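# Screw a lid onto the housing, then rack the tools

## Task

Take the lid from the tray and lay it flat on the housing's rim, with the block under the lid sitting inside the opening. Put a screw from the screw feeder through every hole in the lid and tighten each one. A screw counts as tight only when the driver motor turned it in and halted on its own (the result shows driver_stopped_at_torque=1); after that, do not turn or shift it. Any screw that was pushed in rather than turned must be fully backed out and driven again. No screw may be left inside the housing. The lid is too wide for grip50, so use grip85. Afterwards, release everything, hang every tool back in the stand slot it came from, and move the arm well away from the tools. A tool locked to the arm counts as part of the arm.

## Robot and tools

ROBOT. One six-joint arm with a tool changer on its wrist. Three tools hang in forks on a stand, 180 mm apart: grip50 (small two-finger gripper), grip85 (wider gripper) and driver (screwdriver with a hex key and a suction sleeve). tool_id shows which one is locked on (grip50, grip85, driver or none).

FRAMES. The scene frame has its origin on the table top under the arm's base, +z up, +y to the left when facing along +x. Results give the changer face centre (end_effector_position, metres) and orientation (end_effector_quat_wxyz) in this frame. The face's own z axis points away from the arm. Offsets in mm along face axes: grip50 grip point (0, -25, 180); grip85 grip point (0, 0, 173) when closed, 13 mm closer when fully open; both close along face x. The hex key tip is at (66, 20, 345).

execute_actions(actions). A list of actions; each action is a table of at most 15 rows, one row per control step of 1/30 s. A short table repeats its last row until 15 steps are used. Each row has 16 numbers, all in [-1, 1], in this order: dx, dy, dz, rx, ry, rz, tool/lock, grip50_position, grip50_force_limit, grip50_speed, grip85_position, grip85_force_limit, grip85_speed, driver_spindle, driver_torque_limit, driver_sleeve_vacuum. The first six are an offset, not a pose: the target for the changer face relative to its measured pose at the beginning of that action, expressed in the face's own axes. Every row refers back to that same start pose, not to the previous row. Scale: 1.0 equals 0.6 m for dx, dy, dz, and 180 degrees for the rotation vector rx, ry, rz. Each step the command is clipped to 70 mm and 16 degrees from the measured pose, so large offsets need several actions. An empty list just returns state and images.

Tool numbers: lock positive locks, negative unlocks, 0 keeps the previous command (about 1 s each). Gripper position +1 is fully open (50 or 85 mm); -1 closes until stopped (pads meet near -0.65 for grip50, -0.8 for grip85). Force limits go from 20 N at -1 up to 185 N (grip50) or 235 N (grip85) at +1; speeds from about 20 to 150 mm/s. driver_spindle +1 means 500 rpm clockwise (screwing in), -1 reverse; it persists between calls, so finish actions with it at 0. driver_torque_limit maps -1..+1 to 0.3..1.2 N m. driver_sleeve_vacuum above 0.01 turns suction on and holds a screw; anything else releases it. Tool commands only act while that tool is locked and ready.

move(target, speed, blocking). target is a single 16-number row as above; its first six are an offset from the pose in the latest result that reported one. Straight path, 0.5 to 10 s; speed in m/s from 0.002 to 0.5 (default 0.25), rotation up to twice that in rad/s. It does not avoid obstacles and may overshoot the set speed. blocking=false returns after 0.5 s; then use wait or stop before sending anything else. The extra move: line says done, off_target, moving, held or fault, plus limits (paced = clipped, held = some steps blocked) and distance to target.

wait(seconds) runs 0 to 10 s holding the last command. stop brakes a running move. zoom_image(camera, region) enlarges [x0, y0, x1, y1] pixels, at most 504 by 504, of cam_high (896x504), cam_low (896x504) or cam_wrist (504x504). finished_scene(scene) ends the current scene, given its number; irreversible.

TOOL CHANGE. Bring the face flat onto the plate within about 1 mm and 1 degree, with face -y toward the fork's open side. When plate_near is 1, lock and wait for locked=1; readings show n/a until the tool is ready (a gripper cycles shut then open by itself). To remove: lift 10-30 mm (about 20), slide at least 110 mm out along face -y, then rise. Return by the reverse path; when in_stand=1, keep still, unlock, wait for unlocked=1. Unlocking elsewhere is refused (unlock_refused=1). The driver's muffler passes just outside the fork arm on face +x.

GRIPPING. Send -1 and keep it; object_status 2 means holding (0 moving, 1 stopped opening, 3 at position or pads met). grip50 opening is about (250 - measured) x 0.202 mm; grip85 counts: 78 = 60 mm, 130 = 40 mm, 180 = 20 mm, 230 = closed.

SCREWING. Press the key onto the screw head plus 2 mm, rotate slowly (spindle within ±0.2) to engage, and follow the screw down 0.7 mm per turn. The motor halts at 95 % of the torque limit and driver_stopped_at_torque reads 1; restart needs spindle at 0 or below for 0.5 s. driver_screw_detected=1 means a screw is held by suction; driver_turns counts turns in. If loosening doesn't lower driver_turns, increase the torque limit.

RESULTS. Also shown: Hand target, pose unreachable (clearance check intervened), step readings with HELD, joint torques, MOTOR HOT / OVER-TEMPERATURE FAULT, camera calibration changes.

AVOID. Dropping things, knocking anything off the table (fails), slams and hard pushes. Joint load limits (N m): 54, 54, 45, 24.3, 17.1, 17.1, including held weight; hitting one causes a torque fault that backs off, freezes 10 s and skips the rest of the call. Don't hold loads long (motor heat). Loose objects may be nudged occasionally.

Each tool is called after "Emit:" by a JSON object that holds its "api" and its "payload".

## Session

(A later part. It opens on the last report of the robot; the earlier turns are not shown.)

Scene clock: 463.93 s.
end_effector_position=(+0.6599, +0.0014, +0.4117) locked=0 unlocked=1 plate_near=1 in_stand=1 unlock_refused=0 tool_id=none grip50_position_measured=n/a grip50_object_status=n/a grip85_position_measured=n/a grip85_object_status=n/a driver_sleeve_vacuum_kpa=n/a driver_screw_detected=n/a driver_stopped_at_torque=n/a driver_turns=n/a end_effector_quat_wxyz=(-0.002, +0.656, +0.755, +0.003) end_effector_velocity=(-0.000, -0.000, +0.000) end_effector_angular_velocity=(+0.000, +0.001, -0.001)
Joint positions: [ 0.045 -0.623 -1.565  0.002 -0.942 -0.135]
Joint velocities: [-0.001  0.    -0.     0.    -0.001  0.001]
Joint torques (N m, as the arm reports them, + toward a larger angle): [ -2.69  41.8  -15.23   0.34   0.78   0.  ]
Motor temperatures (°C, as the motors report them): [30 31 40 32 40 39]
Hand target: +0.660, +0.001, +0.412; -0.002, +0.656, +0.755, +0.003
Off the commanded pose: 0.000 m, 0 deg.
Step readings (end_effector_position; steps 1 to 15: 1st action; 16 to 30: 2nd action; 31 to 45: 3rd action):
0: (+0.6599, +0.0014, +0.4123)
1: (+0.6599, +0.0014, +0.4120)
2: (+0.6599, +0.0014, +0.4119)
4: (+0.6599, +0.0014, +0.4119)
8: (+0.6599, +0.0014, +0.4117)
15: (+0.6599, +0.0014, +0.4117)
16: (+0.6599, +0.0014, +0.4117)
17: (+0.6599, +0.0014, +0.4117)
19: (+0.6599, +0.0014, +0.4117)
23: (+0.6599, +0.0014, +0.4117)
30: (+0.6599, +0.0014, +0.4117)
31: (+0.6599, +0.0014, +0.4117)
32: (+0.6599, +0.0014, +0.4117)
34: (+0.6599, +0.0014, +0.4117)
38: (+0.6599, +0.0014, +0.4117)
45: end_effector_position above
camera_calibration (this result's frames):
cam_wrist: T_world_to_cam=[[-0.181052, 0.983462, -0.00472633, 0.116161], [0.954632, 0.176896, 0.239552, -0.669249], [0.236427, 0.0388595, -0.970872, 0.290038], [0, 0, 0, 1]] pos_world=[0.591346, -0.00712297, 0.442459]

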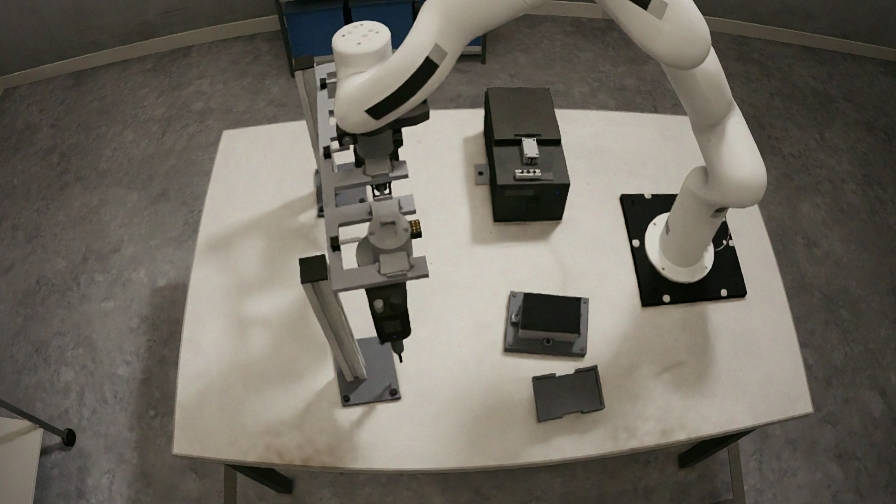

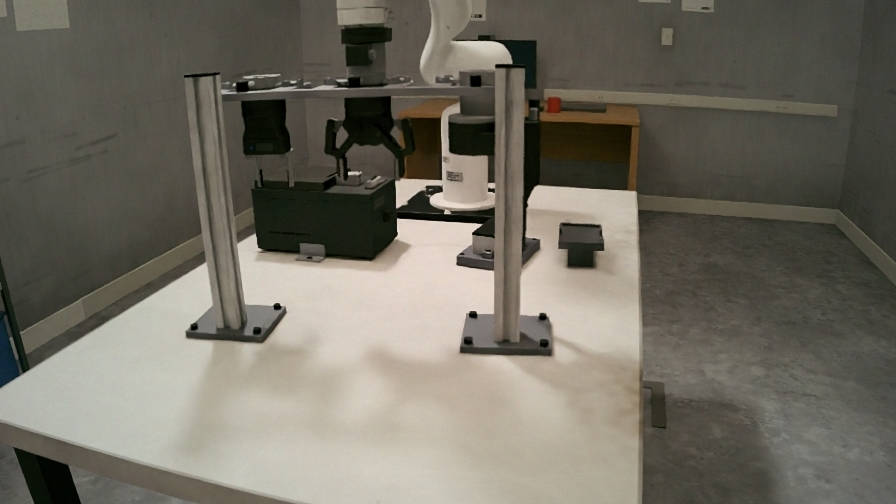

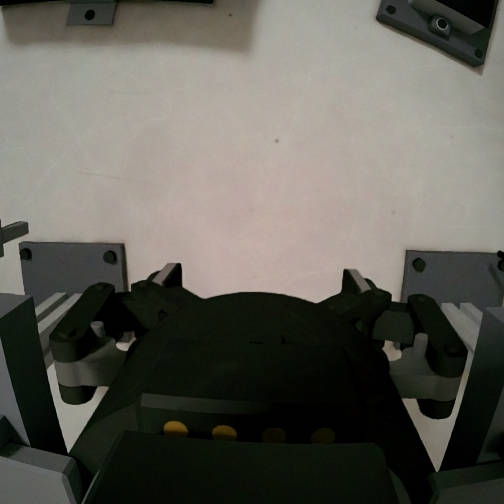

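Emit:
{"api": "move", "payload": {"target": [0,0,-0.12,0,0,0,0,0,0,0,0,0,0,0,0,0], "speed": 0.08}}

Emit:
{"api": "zoom_image", "payload": {"camera": "cam_wrist", "region": [200, 220, 320, 340]}}

Emit:
{"api": "move", "payload": {"target": [0.3,0,0,0,0,0,0,0,0,0,0,0,0,0,0,0], "speed": 0.2}}

Emit:
{"api": "zoom_image", "payload": {"camera": "cam_wrist", "region": [200, 220, 320, 340]}}

Scene clock: 474.57 s.
end_effector_position=(+0.6599, +0.0010, +0.4835) locked=0 unlocked=1 plate_near=0 in_stand=0 unlock_refused=0 tool_id=none grip50_position_measured=n/a grip50_object_status=n/a grip85_position_measured=n/a grip85_object_status=n/a driver_sleeve_vacuum_kpa=n/a driver_screw_detected=n/a driver_stopped_at_torque=n/a driver_turns=n/a end_effector_quat_wxyz=(-0.002, +0.656, +0.755, +0.003) end_effector_velocity=(-0.000, -0.000, +0.000) end_effector_angular_velocity=(-0.000, +0.003, -0.001)
Joint positions: [ 0.045 -0.58  -1.663  0.002 -1.084 -0.135]
Joint velocities: [-0.001 -0.001 -0.002 -0.    -0.004  0.   ]
Joint torques (N m, as the arm reports them, + toward a larger angle): [ -1.89  48.63 -18.32   0.2   -0.01  -0.32]
Motor temperatures (°C, as the motors report them): [30 31 40 32 40 39]
Hand target: +0.660, +0.001, +0.484; -0.002, +0.656, +0.755, +0.003
Off the commanded pose: 0.000 m, 0 deg.
move: done
camera_calibration (this result's frames):
cam_wrist: T_world_to_cam=[[-0.181258, 0.983425, -0.00455723, 0.116964], [0.954663, 0.177066, 0.239304, -0.68623], [0.236144, 0.0390251, -0.970934, 0.35991], [0, 0, 0, 1]] pos_world=[0.591328, -0.00756323, 0.5142]

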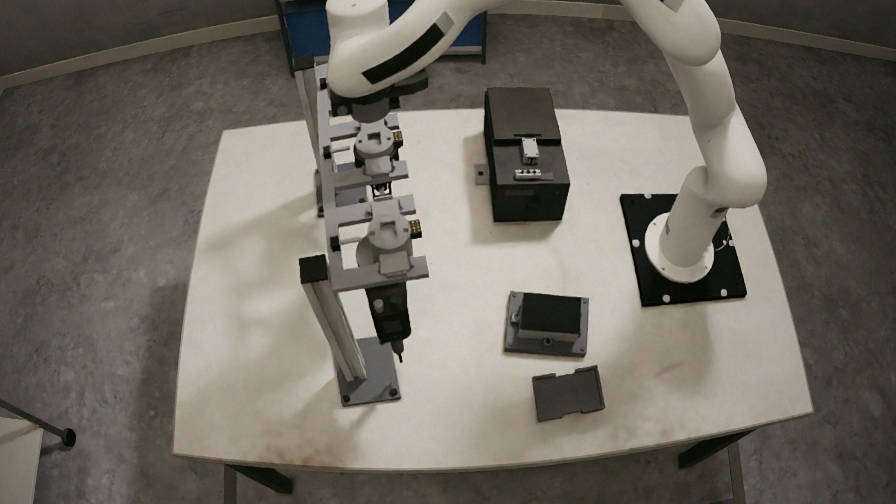

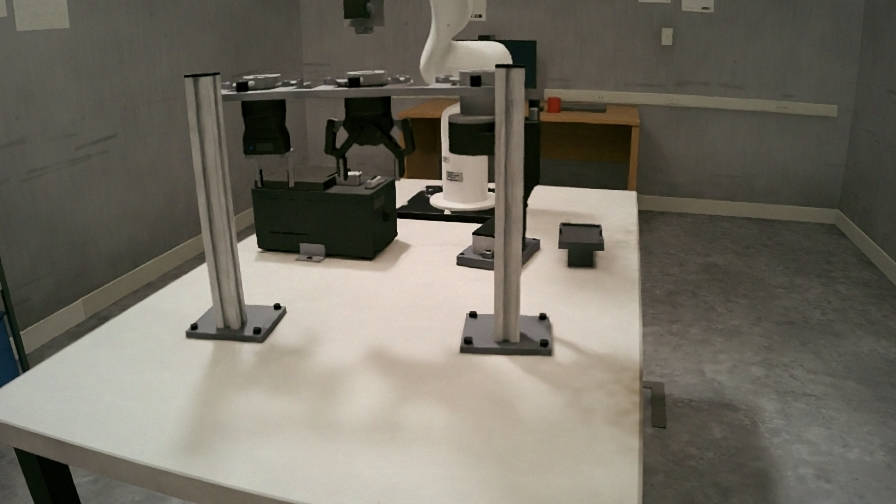

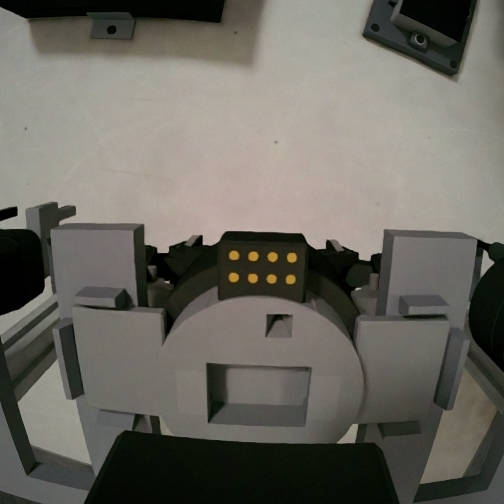

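Region (200, 220, 320, 340) of cam_wrist's 504x504 image, scaled by 4.200, with more detail than that image has.

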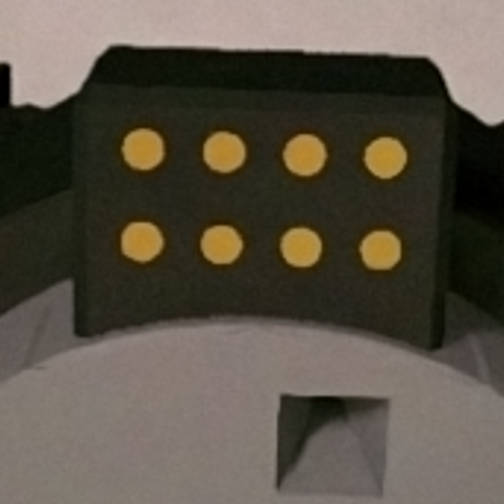

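Scene clock: 475.93 s.
end_effector_position=(+0.6352, +0.1790, +0.4846) locked=0 unlocked=1 plate_near=0 in_stand=0 unlock_refused=0 tool_id=none grip50_position_measured=n/a grip50_object_status=n/a grip85_position_measured=n/a grip85_object_status=n/a driver_sleeve_vacuum_kpa=n/a driver_screw_detected=n/a driver_stopped_at_torque=n/a driver_turns=n/a end_effector_quat_wxyz=(-0.003, +0.656, +0.755, +0.003) end_effector_velocity=(-0.000, +0.002, +0.001) end_effector_angular_velocity=(-0.000, -0.000, +0.001)
Joint positions: [ 0.318 -0.582 -1.666  0.002 -1.085  0.138]
Joint velocities: [ 0.003 -0.    -0.002 -0.    -0.001  0.002]
Joint torques (N m, as the arm reports them, + toward a larger angle): [ -1.12  48.45 -17.69   0.46  -0.01  -0.27]
Motor temperatures (°C, as the motors report them): [30 31 40 32 40 39]
Hand target: +0.635, +0.179, +0.485; -0.003, +0.656, +0.755, +0.003
Off the commanded pose: 0.000 m, 0 deg.
move: done
camera_calibration (this result's frames):
cam_wrist: T_world_to_cam=[[-0.180972, 0.983479, -0.00417858, -0.0629337], [0.954823, 0.176714, 0.238924, -0.694295], [0.235715, 0.0392488, -0.971029, 0.360165], [0, 0, 0, 1]] pos_world=[0.566644, 0.17045, 0.515352]

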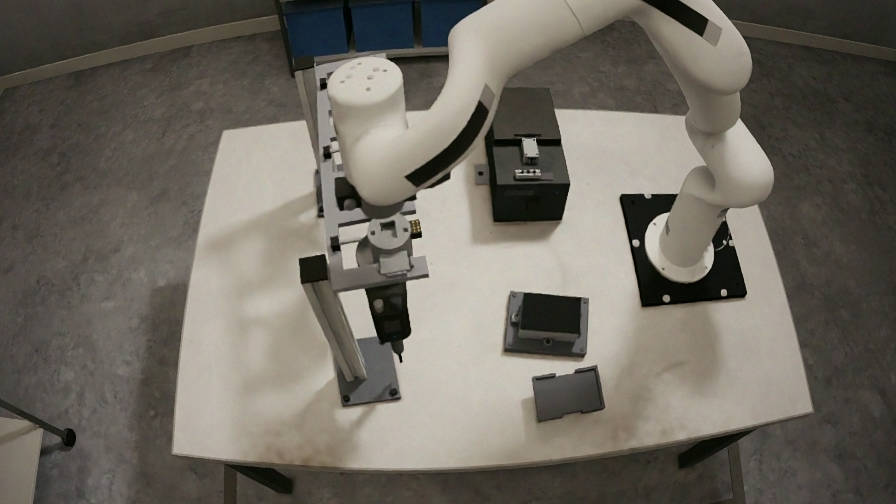

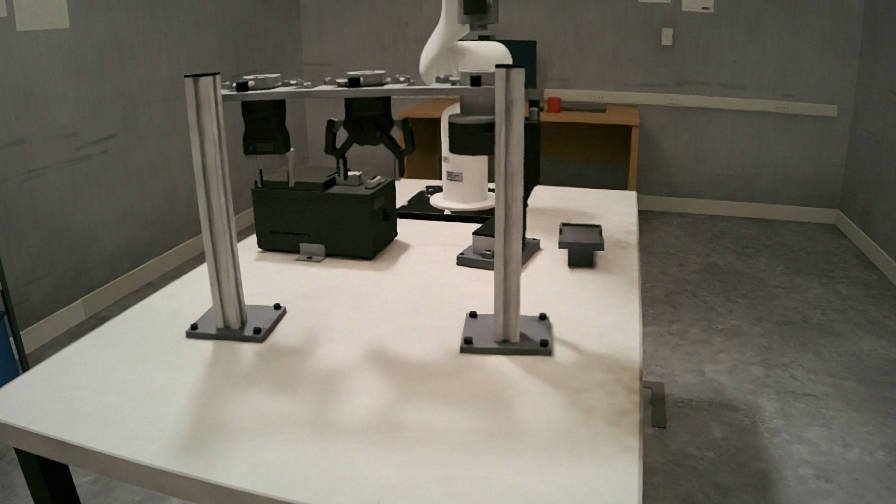

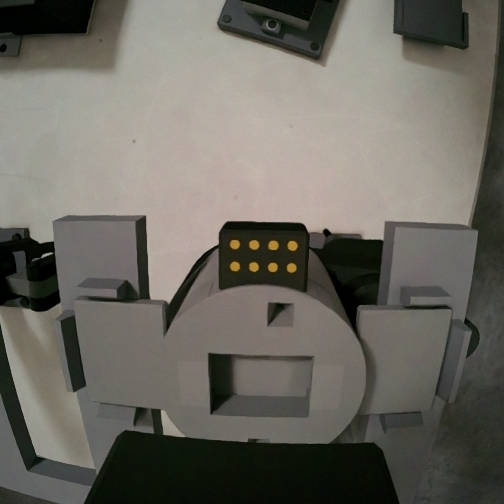

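Region (200, 220, 320, 340) of cam_wrist's 504x504 image, scaled by 4.200, with more detail than that image has.

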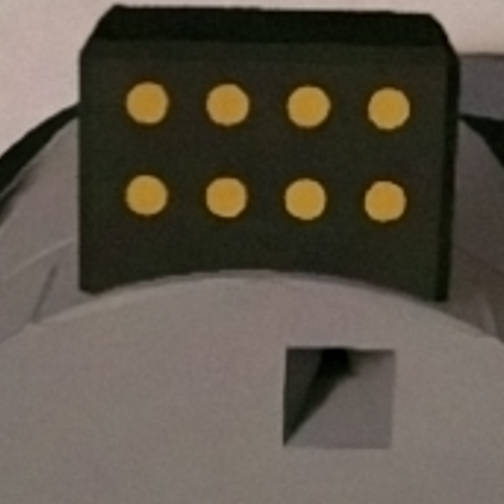

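Emit:
{"api": "execute_actions", "payload": {"actions": []}}

Scene clock: 510.60 s.
end_effector_position=(+0.6351, +0.1793, +0.4846) locked=0 unlocked=1 plate_near=0 in_stand=0 unlock_refused=0 tool_id=none grip50_position_measured=n/a grip50_object_status=n/a grip85_position_measured=n/a grip85_object_status=n/a driver_sleeve_vacuum_kpa=n/a driver_screw_detected=n/a driver_stopped_at_torque=n/a driver_turns=n/a end_effector_quat_wxyz=(-0.003, +0.656, +0.755, +0.003) end_effector_velocity=(-0.000, +0.000, +0.000) end_effector_angular_velocity=(+0.000, +0.001, +0.001)
Joint positions: [ 0.318 -0.582 -1.667  0.002 -1.085  0.138]
Joint velocities: [ 0.001  0.    -0.     0.    -0.002 -0.   ]
Joint torques (N m, as the arm reports them, + toward a larger angle): [ -2.18  48.52 -17.93  -0.09  -0.06  -0.22]
Motor temperatures (°C, as the motors report them): [30 31 40 32 39 39]
Hand target: +0.635, +0.179, +0.485; -0.003, +0.656, +0.755, +0.003
Off the commanded pose: 0.000 m, 0 deg.
camera_calibration (this result's frames):
cam_wrist: T_world_to_cam=[[-0.181266, 0.983425, -0.00415789, -0.0630696], [0.954771, 0.176994, 0.238924, -0.694313], [0.2357, 0.0393389, -0.971029, 0.360152], [0, 0, 0, 1]] pos_world=[0.56659, 0.170746, 0.515344]

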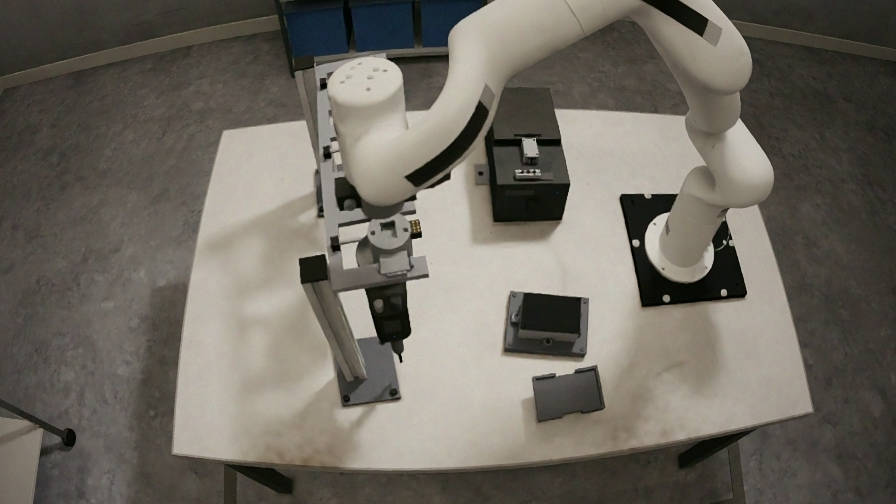

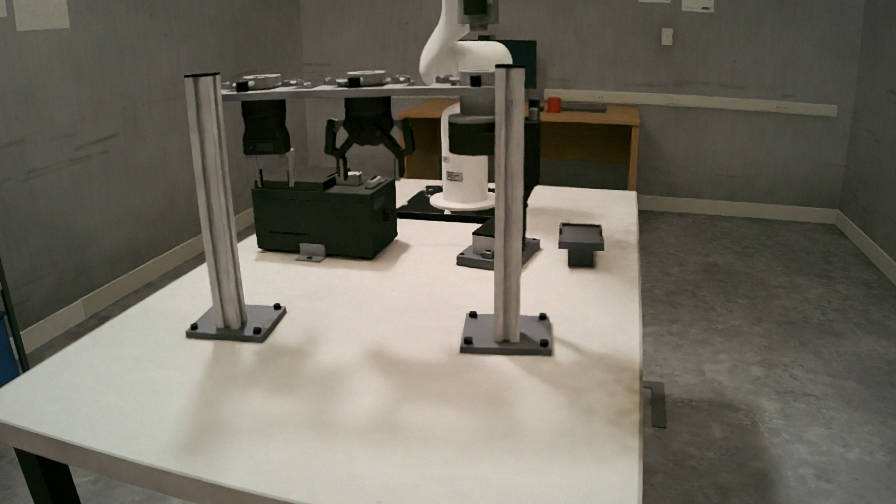

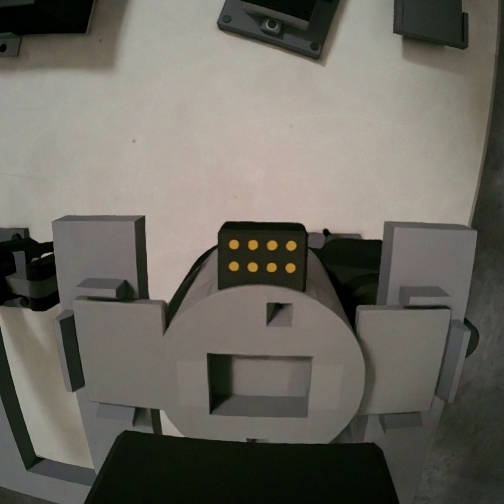

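Emit:
{"api": "move", "payload": {"target": [0.0003,-0.005,0.0917,0,0,0,0,0,0,0,0,0,0,0,0,0], "speed": 0.06}}

Emit:
{"api": "zoom_image", "payload": {"camera": "cam_wrist", "region": [200,280,320,400]}}

Scene clock: 517.17 s.
end_effector_position=(+0.6322, +0.1794, +0.4298) locked=0 unlocked=1 plate_near=0 in_stand=0 unlock_refused=0 tool_id=none grip50_position_measured=n/a grip50_object_status=n/a grip85_position_measured=n/a grip85_object_status=n/a driver_sleeve_vacuum_kpa=n/a driver_screw_detected=n/a driver_stopped_at_torque=n/a driver_turns=n/a end_effector_quat_wxyz=(-0.002, +0.656, +0.755, +0.003) end_effector_velocity=(-0.000, +0.000, -0.001) end_effector_angular_velocity=(+0.001, +0.000, +0.000)
Joint positions: [ 0.319 -0.604 -1.576  0.002 -0.972  0.139]
Joint velocities: [-0.    -0.     0.001  0.001  0.001 -0.001]
Joint torques (N m, as the arm reports them, + toward a larger angle): [ -0.81  48.39 -18.01   0.74  -0.01  -0.2 ]
Motor temperatures (°C, as the motors report them): [30 31 40 32 39 39]
Hand target: +0.632, +0.179, +0.430; -0.003, +0.656, +0.755, +0.003
Off the commanded pose: 0.000 m, 0 deg.
move: done
camera_calibration (this result's frames):
cam_wrist: T_world_to_cam=[[-0.181099, 0.983456, -0.00423163, -0.0640188], [0.954749, 0.176842, 0.239127, -0.678434], [0.235919, 0.0392655, -0.970979, 0.307467], [0, 0, 0, 1]] pos_world=[0.563603, 0.170862, 0.460505]

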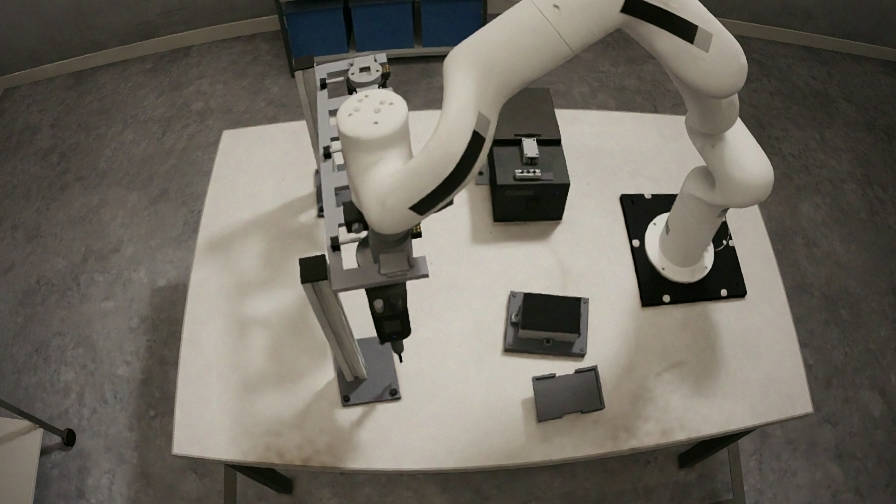

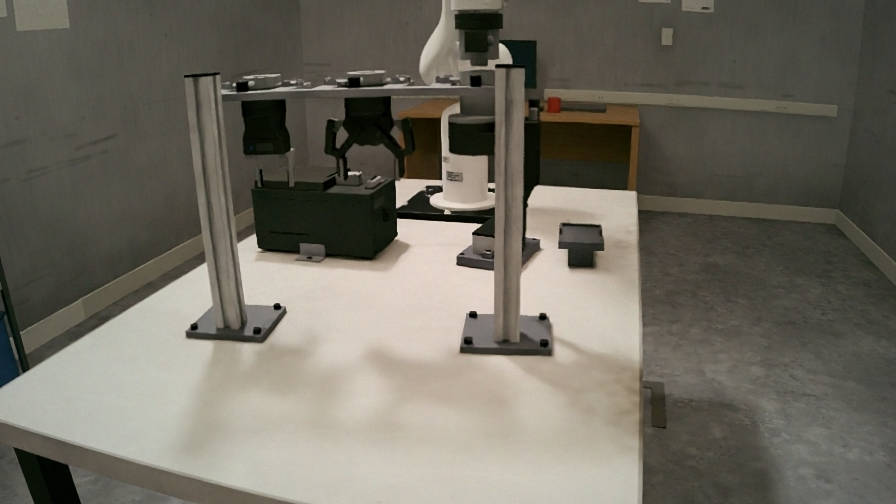

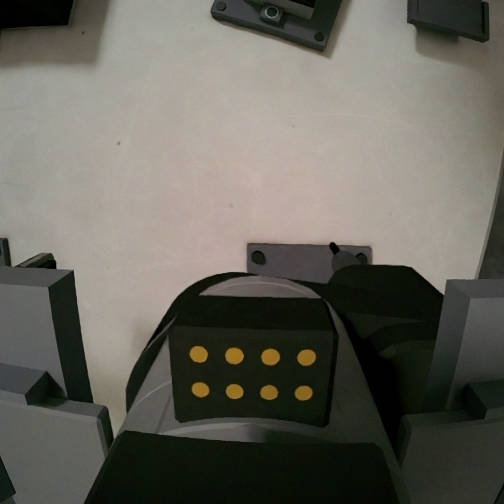

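Region (200, 280, 320, 400) of cam_wrist's 504x504 image, scaled by 4.200, with more detail than that image has.

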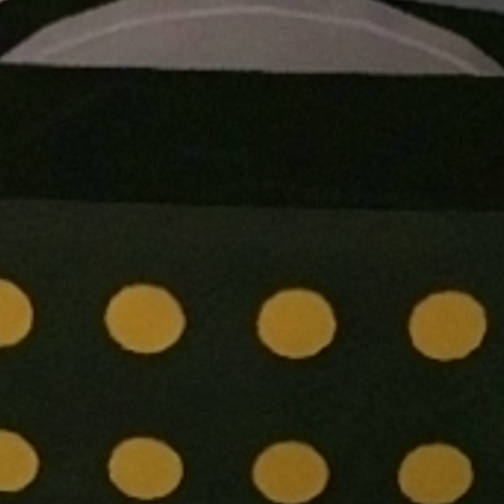

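Emit:
{"api": "move", "payload": {"target": [-0.0004,0,0.0305,0,0,0,0,0,0,0,0,0,0,0,0,0], "speed": 0.01}}

Scene clock: 544.80 s.
end_effector_position=(+0.6322, +0.1793, +0.4118) locked=0 unlocked=1 plate_near=1 in_stand=1 unlock_refused=0 tool_id=none grip50_position_measured=n/a grip50_object_status=n/a grip85_position_measured=n/a grip85_object_status=n/a driver_sleeve_vacuum_kpa=n/a driver_screw_detected=n/a driver_stopped_at_torque=n/a driver_turns=n/a end_effector_quat_wxyz=(-0.002, +0.656, +0.755, +0.003) end_effector_velocity=(+0.000, -0.001, +0.000) end_effector_angular_velocity=(+0.000, +0.000, -0.002)
Joint positions: [ 0.319 -0.618 -1.555  0.002 -0.937  0.139]
Joint velocities: [-0.001  0.    -0.     0.    -0.     0.001]
Joint torques (N m, as the arm reports them, + toward a larger angle): [ -3.35  45.01 -15.81   0.07   0.03  -0.07]
Motor temperatures (°C, as the motors report them): [30 32 40 32 39 39]
Hand target: +0.632, +0.179, +0.411; -0.002, +0.656, +0.755, +0.003
Off the commanded pose: 0.000 m, 0 deg.
move: done
camera_calibration (this result's frames):
cam_wrist: T_world_to_cam=[[-0.181151, 0.983446, -0.00426084, -0.0639286], [0.954654, 0.176885, 0.239474, -0.674283], [0.236263, 0.0393132, -0.970893, 0.289755], [0, 0, 0, 1]] pos_world=[0.563668, 0.170749, 0.442522]

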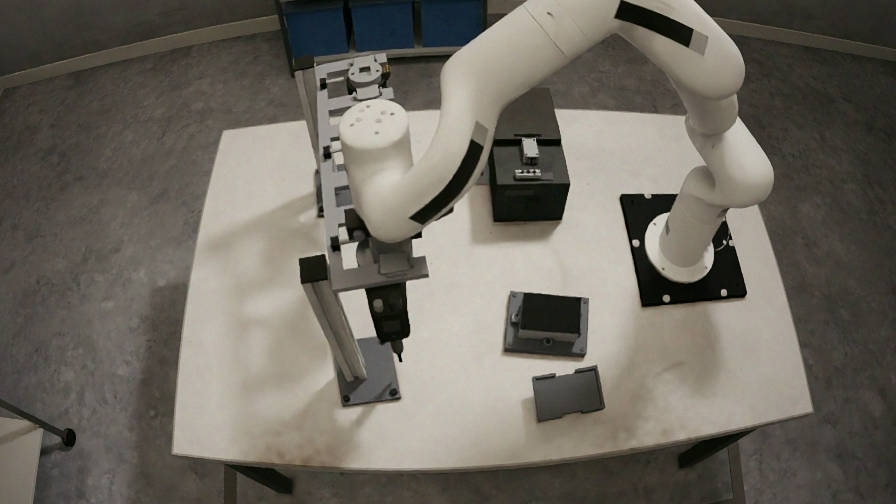

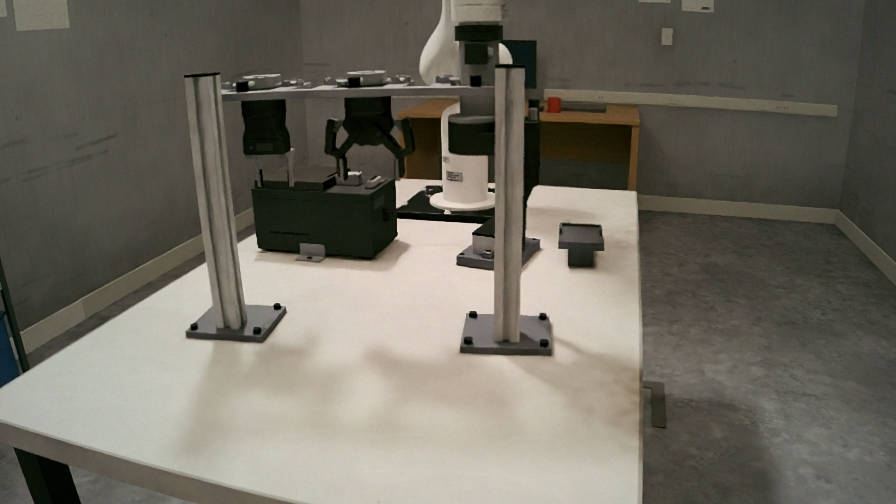

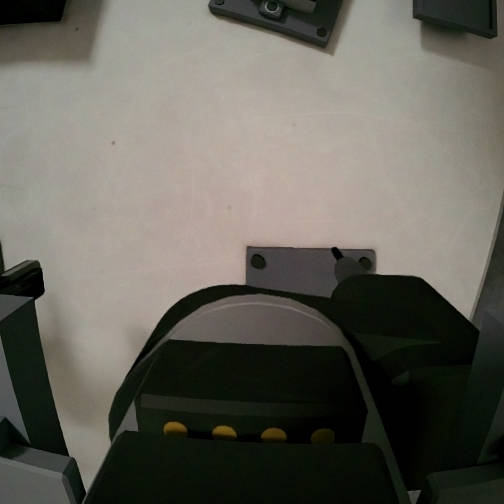

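Mated at (0.6322,0.1793,0.4118). Lock.

Emit:
{"api": "execute_actions", "payload": {"actions": [[[0,0,0,0,0,0,1,0,0,0,0,0,0,0,-1,0]],[[0,0,0,0,0,0,1,0,0,0,0,0,0,0,-1,0]],[[0,0,0,0,0,0,1,0,0,0,0,0,0,0,-1,0]]]}}

Emit:
{"api": "move", "payload": {"target": [0,0,-0.0335,0,0,0,0,0,0,0,0,0,0,0,-1,0], "speed": 0.03}}

Emit:
{"api": "move", "payload": {"target": [0,-0.21,0,0,0,0,0,0,0,0,0,0,0,0,-1,0], "speed": 0.08}}

Scene clock: 553.87 s.
end_effector_position=(+0.6325, +0.1793, +0.4122) locked=1 unlocked=0 plate_near=1 in_stand=1 unlock_refused=0 tool_id=driver grip50_position_measured=n/a grip50_object_status=n/a grip85_position_measured=n/a grip85_object_status=n/a driver_sleeve_vacuum_kpa=n/a driver_screw_detected=n/a driver_stopped_at_torque=n/a driver_turns=n/a end_effector_quat_wxyz=(-0.002, +0.656, +0.755, +0.004) end_effector_velocity=(+0.000, -0.000, -0.000) end_effector_angular_velocity=(-0.000, -0.000, +0.001)
Joint positions: [ 0.319 -0.617 -1.555  0.002 -0.936  0.138]
Joint velocities: [-0. -0. -0. -0.  0. -0.]
Joint torques (N m, as the arm reports them, + toward a larger angle): [ -1.78  52.22 -19.65   2.02   0.51   0.2 ]
Motor temperatures (°C, as the motors report them): [30 32 39 32 39 39]
Hand target: +0.632, +0.179, +0.412; -0.002, +0.656, +0.755, +0.004
Off the commanded pose: 0.000 m, 0 deg.
Step readings (end_effector_position; steps 1 to 15: 1st action; 16 to 30: 2nd action; 31 to 45: 3rd action):
0: (+0.6322, +0.1793, +0.4115)
1: (+0.6322, +0.1793, +0.4115)
2: (+0.6322, +0.1793, +0.4115)
4: (+0.6322, +0.1793, +0.4115)
8: (+0.6322, +0.1793, +0.4116)
15: (+0.6322, +0.1793, +0.4116)
16: (+0.6322, +0.1793, +0.4116)
17: (+0.6322, +0.1793, +0.4116)
19: (+0.6322, +0.1793, +0.4116)
23: (+0.6323, +0.1792, +0.4117)
30: (+0.6325, +0.1793, +0.4122)
31: (+0.6325, +0.1793, +0.4122)
32: (+0.6325, +0.1793, +0.4122)
34: (+0.6325, +0.1793, +0.4122)
38: (+0.6325, +0.1793, +0.4122)
45: end_effector_position above
camera_calibration (this result's frames):
cam_wrist: T_world_to_cam=[[-0.18119, 0.98344, -0.00401753, -0.0639355], [0.954354, 0.176815, 0.240719, -0.674907], [0.237443, 0.0397817, -0.970587, 0.289134], [0, 0, 0, 1]] pos_world=[0.563863, 0.170708, 0.442836]

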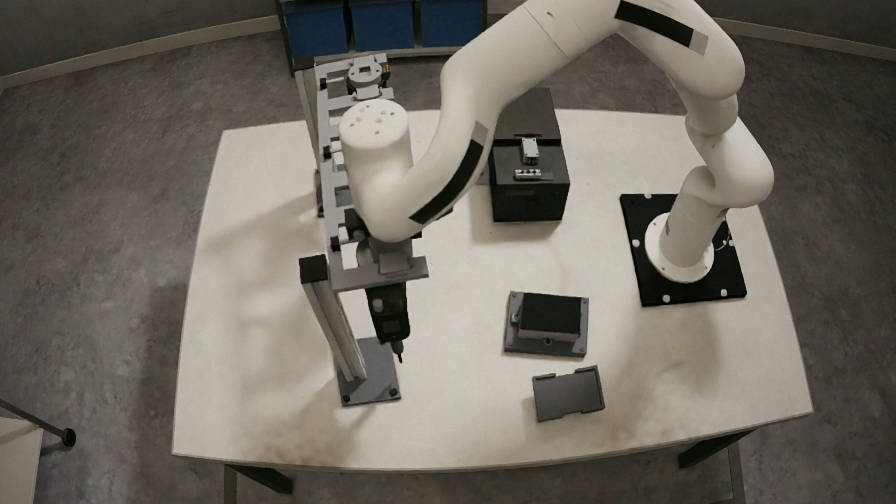

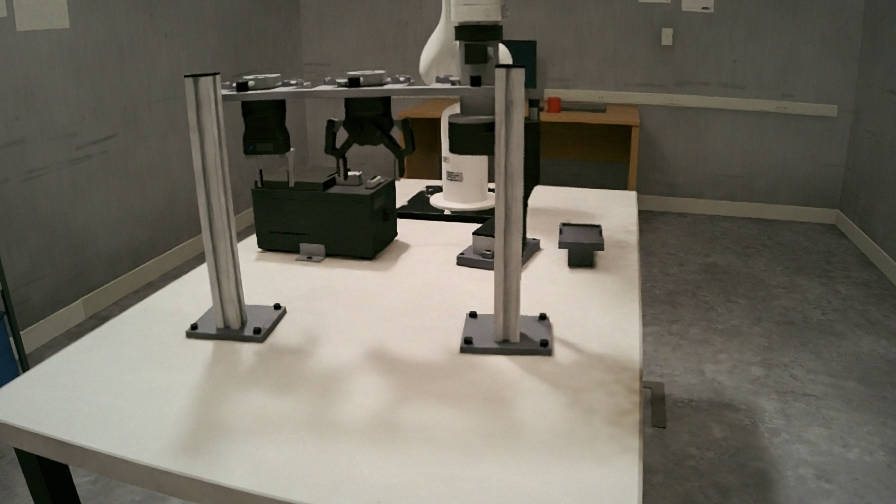

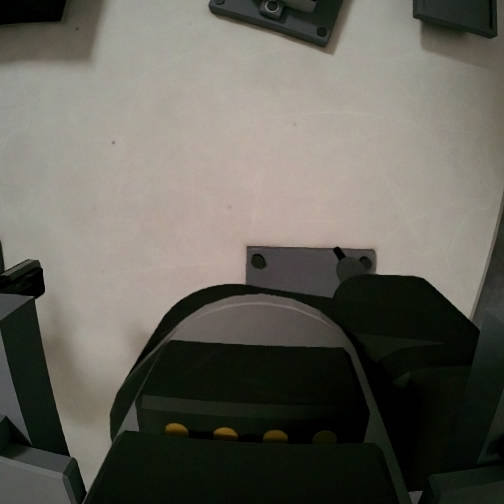

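Scene clock: 554.83 s.
end_effector_position=(+0.6324, +0.1791, +0.4321) locked=1 unlocked=0 plate_near=1 in_stand=0 unlock_refused=0 tool_id=driver grip50_position_measured=n/a grip50_object_status=n/a grip85_position_measured=n/a grip85_object_status=n/a driver_sleeve_vacuum_kpa=0 driver_screw_detected=0 driver_stopped_at_torque=0 driver_turns=0.00 end_effector_quat_wxyz=(-0.002, +0.656, +0.755, +0.004) end_effector_velocity=(-0.000, -0.000, -0.000) end_effector_angular_velocity=(-0.001, +0.003, -0.000)
Joint positions: [ 0.319 -0.603 -1.579  0.002 -0.975  0.138]
Joint velocities: [-0.    -0.001 -0.001 -0.001 -0.003  0.001]
Joint torques (N m, as the arm reports them, + toward a larger angle): [ -1.41  70.18 -26.21   1.02   0.58  -0.19]
Motor temperatures (°C, as the motors report them): [30 32 40 32 39 39]
Hand target: +0.632, +0.179, +0.432; -0.002, +0.656, +0.755, +0.004
Off the commanded pose: 0.000 m, 0 deg.
move: done
camera_calibration (this result's frames):
cam_wrist: T_world_to_cam=[[-0.181234, 0.983432, -0.00400154, -0.063706], [0.954401, 0.176863, 0.240496, -0.679561], [0.237219, 0.039767, -0.970642, 0.30868], [0, 0, 0, 1]] pos_world=[0.563803, 0.170564, 0.462795]

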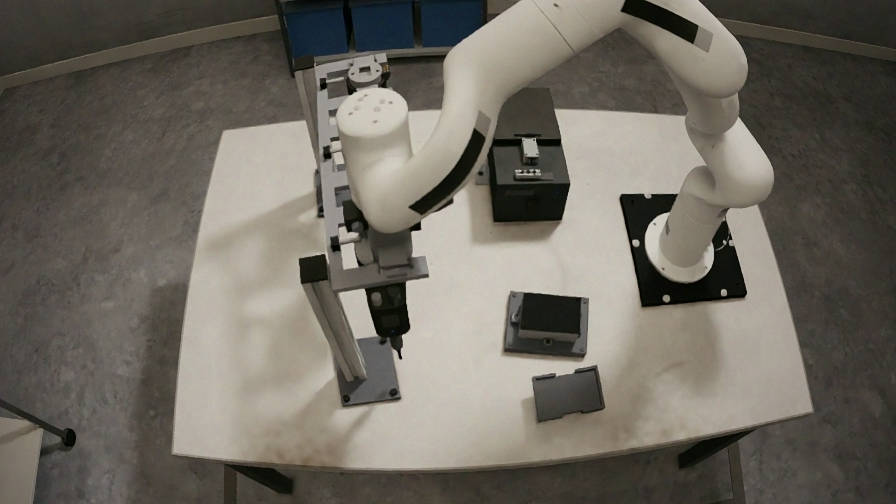

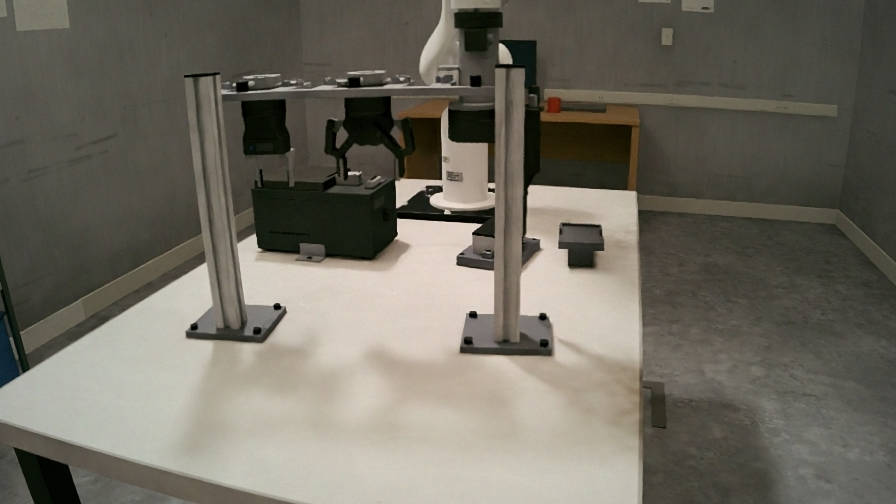

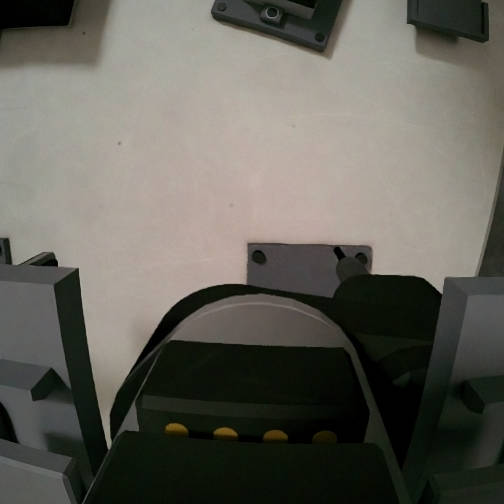

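Scene clock: 556.80 s.
end_effector_position=(+0.5078, +0.1618, +0.4319) locked=1 unlocked=0 plate_near=1 in_stand=0 unlock_refused=0 tool_id=driver grip50_position_measured=n/a grip50_object_status=n/a grip85_position_measured=n/a grip85_object_status=n/a driver_sleeve_vacuum_kpa=0 driver_screw_detected=0 driver_stopped_at_torque=0 driver_turns=0.00 end_effector_quat_wxyz=(-0.002, +0.656, +0.755, +0.004) end_effector_velocity=(-0.001, -0.001, -0.000) end_effector_angular_velocity=(-0.001, +0.001, -0.001)
Joint positions: [ 0.352 -0.296 -1.151  0.003 -0.854  0.171]
Joint velocities: [-0.     0.002  0.003 -0.     0.     0.001]
Joint torques (N m, as the arm reports them, + toward a larger angle): [ -1.87  51.43 -25.21   1.11   0.43  -0.29]
Motor temperatures (°C, as the motors report them): [30 32 40 32 39 39]
Hand target: +0.508, +0.162, +0.432; -0.002, +0.656, +0.755, +0.004
Off the commanded pose: 0.000 m, 0 deg.
move: done
camera_calibration (this result's frames):
cam_wrist: T_world_to_cam=[[-0.181021, 0.983471, -0.00403128, -0.0694007], [0.954355, 0.176649, 0.240836, -0.557606], [0.237567, 0.039749, -0.970558, 0.33848], [0, 0, 0, 1]] pos_world=[0.439179, 0.1533, 0.462526]

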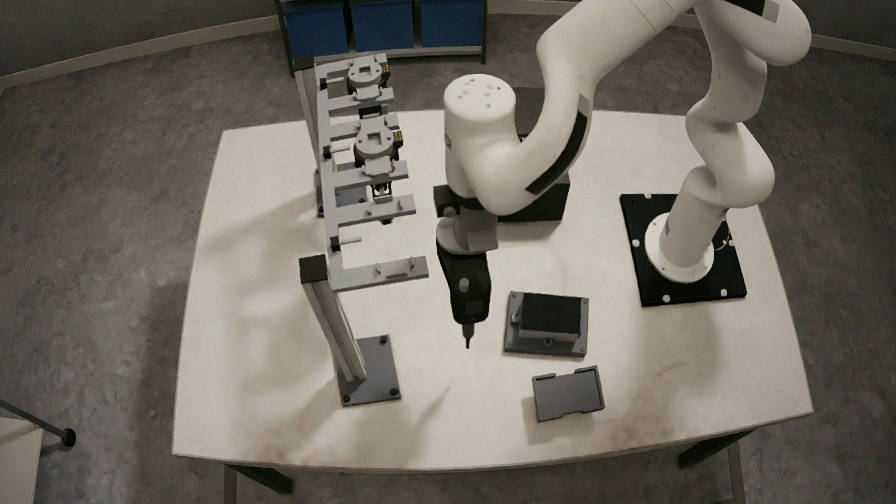

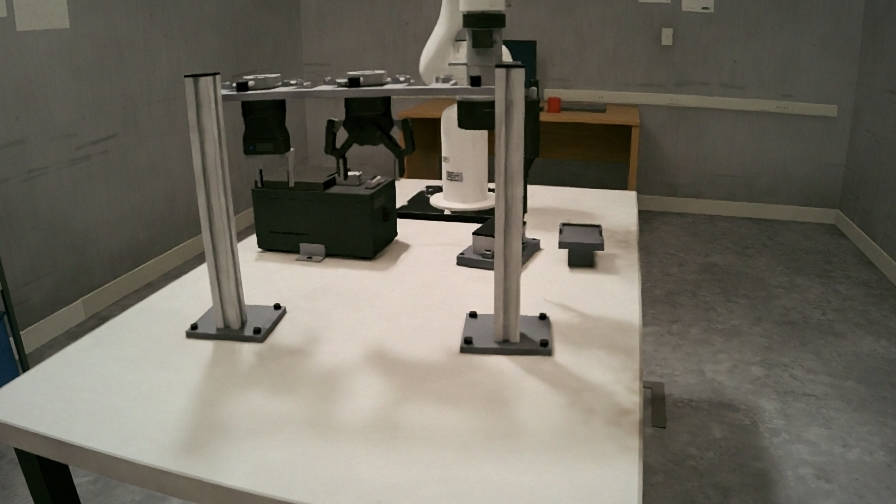

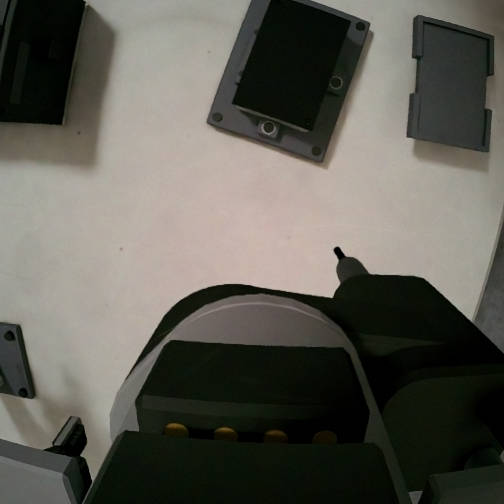

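Emit:
{"api": "move", "payload": {"target": [-0.4997,-0.381,-0.23,0,0,0.097,0,0,0,0,0,0,0,0,-1,0], "speed": 0.2}}

Scene clock: 590.77 s.
end_effector_position=(+0.3226, -0.1673, +0.5672) locked=1 unlocked=0 plate_near=1 in_stand=0 unlock_refused=0 tool_id=driver grip50_position_measured=n/a grip50_object_status=n/a grip85_position_measured=n/a grip85_object_status=n/a driver_sleeve_vacuum_kpa=0 driver_screw_detected=0 driver_stopped_at_torque=0 driver_turns=0.00 end_effector_quat_wxyz=(-0.002, +0.763, +0.646, +0.004) end_effector_velocity=(-0.000, -0.001, +0.001) end_effector_angular_velocity=(-0.001, -0.001, +0.001)
Joint positions: [-0.431  0.228 -0.925  0.003 -1.152 -0.307]
Joint velocities: [-0.002  0.    -0.002 -0.001 -0.001 -0.003]
Joint torques (N m, as the arm reports them, + toward a larger angle): [ -1.78  19.96 -26.88   1.41   0.01  -0.23]
Motor temperatures (°C, as the motors report them): [30 32 41 32 39 39]
Hand target: +0.322, -0.168, +0.567; -0.002, +0.763, +0.646, +0.004
Off the commanded pose: 0.001 m, 0 deg.
move: done
camera_calibration (this result's frames):
cam_wrist: T_world_to_cam=[[0.121676, 0.992562, -0.00393493, 0.125151], [0.963861, -0.117209, 0.239234, -0.406591], [0.236994, -0.0329019, -0.970954, 0.515179], [0, 0, 0, 1]] pos_world=[0.254575, -0.154926, 0.597978]

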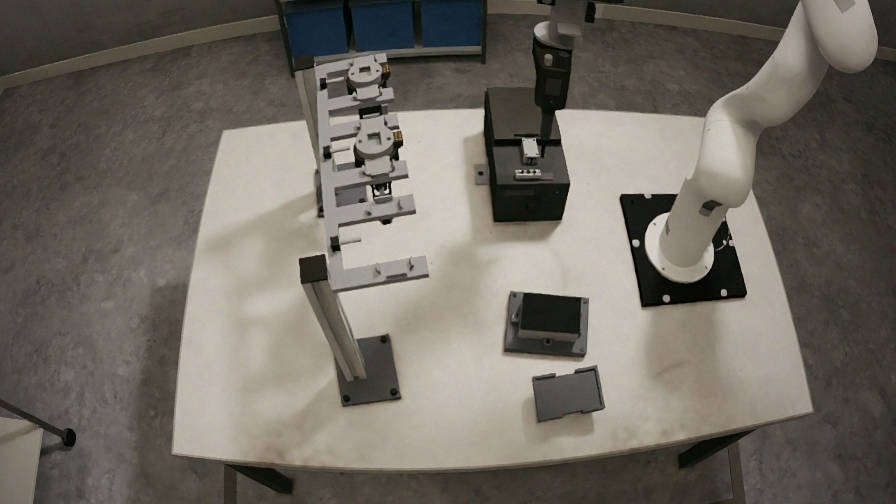

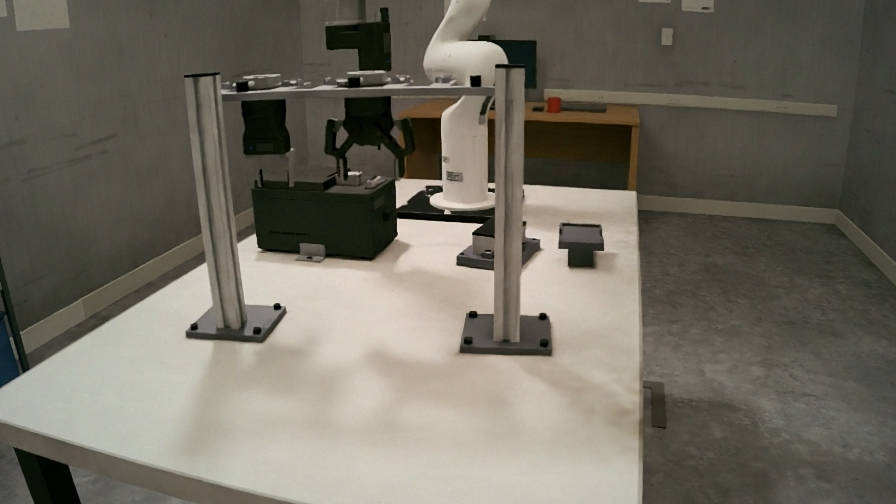

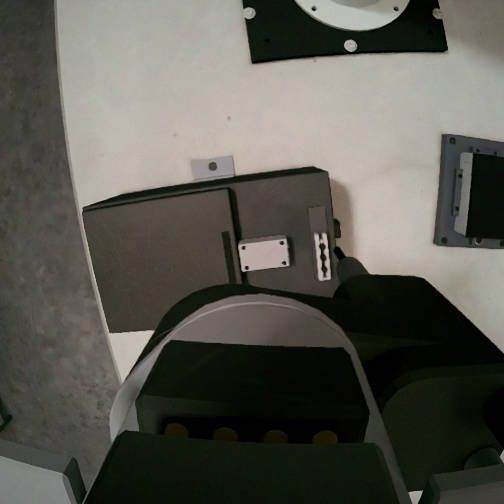

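Emit:
{"api": "zoom_image", "payload": {"camera": "cam_wrist", "region": [290,200,380,290]}}

Region (290, 200, 380, 290) of cam_wrist's 504x504 image, scaled by 5.600, with more detail than that image has.

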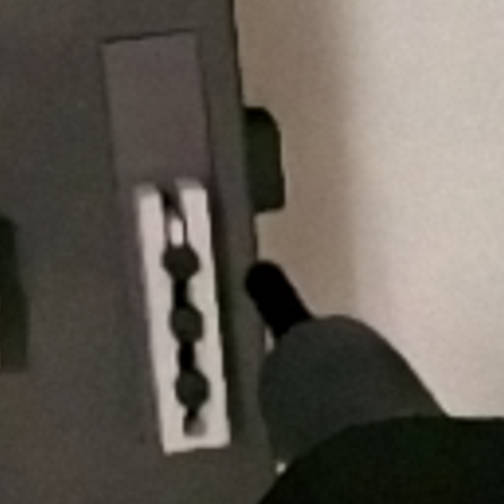

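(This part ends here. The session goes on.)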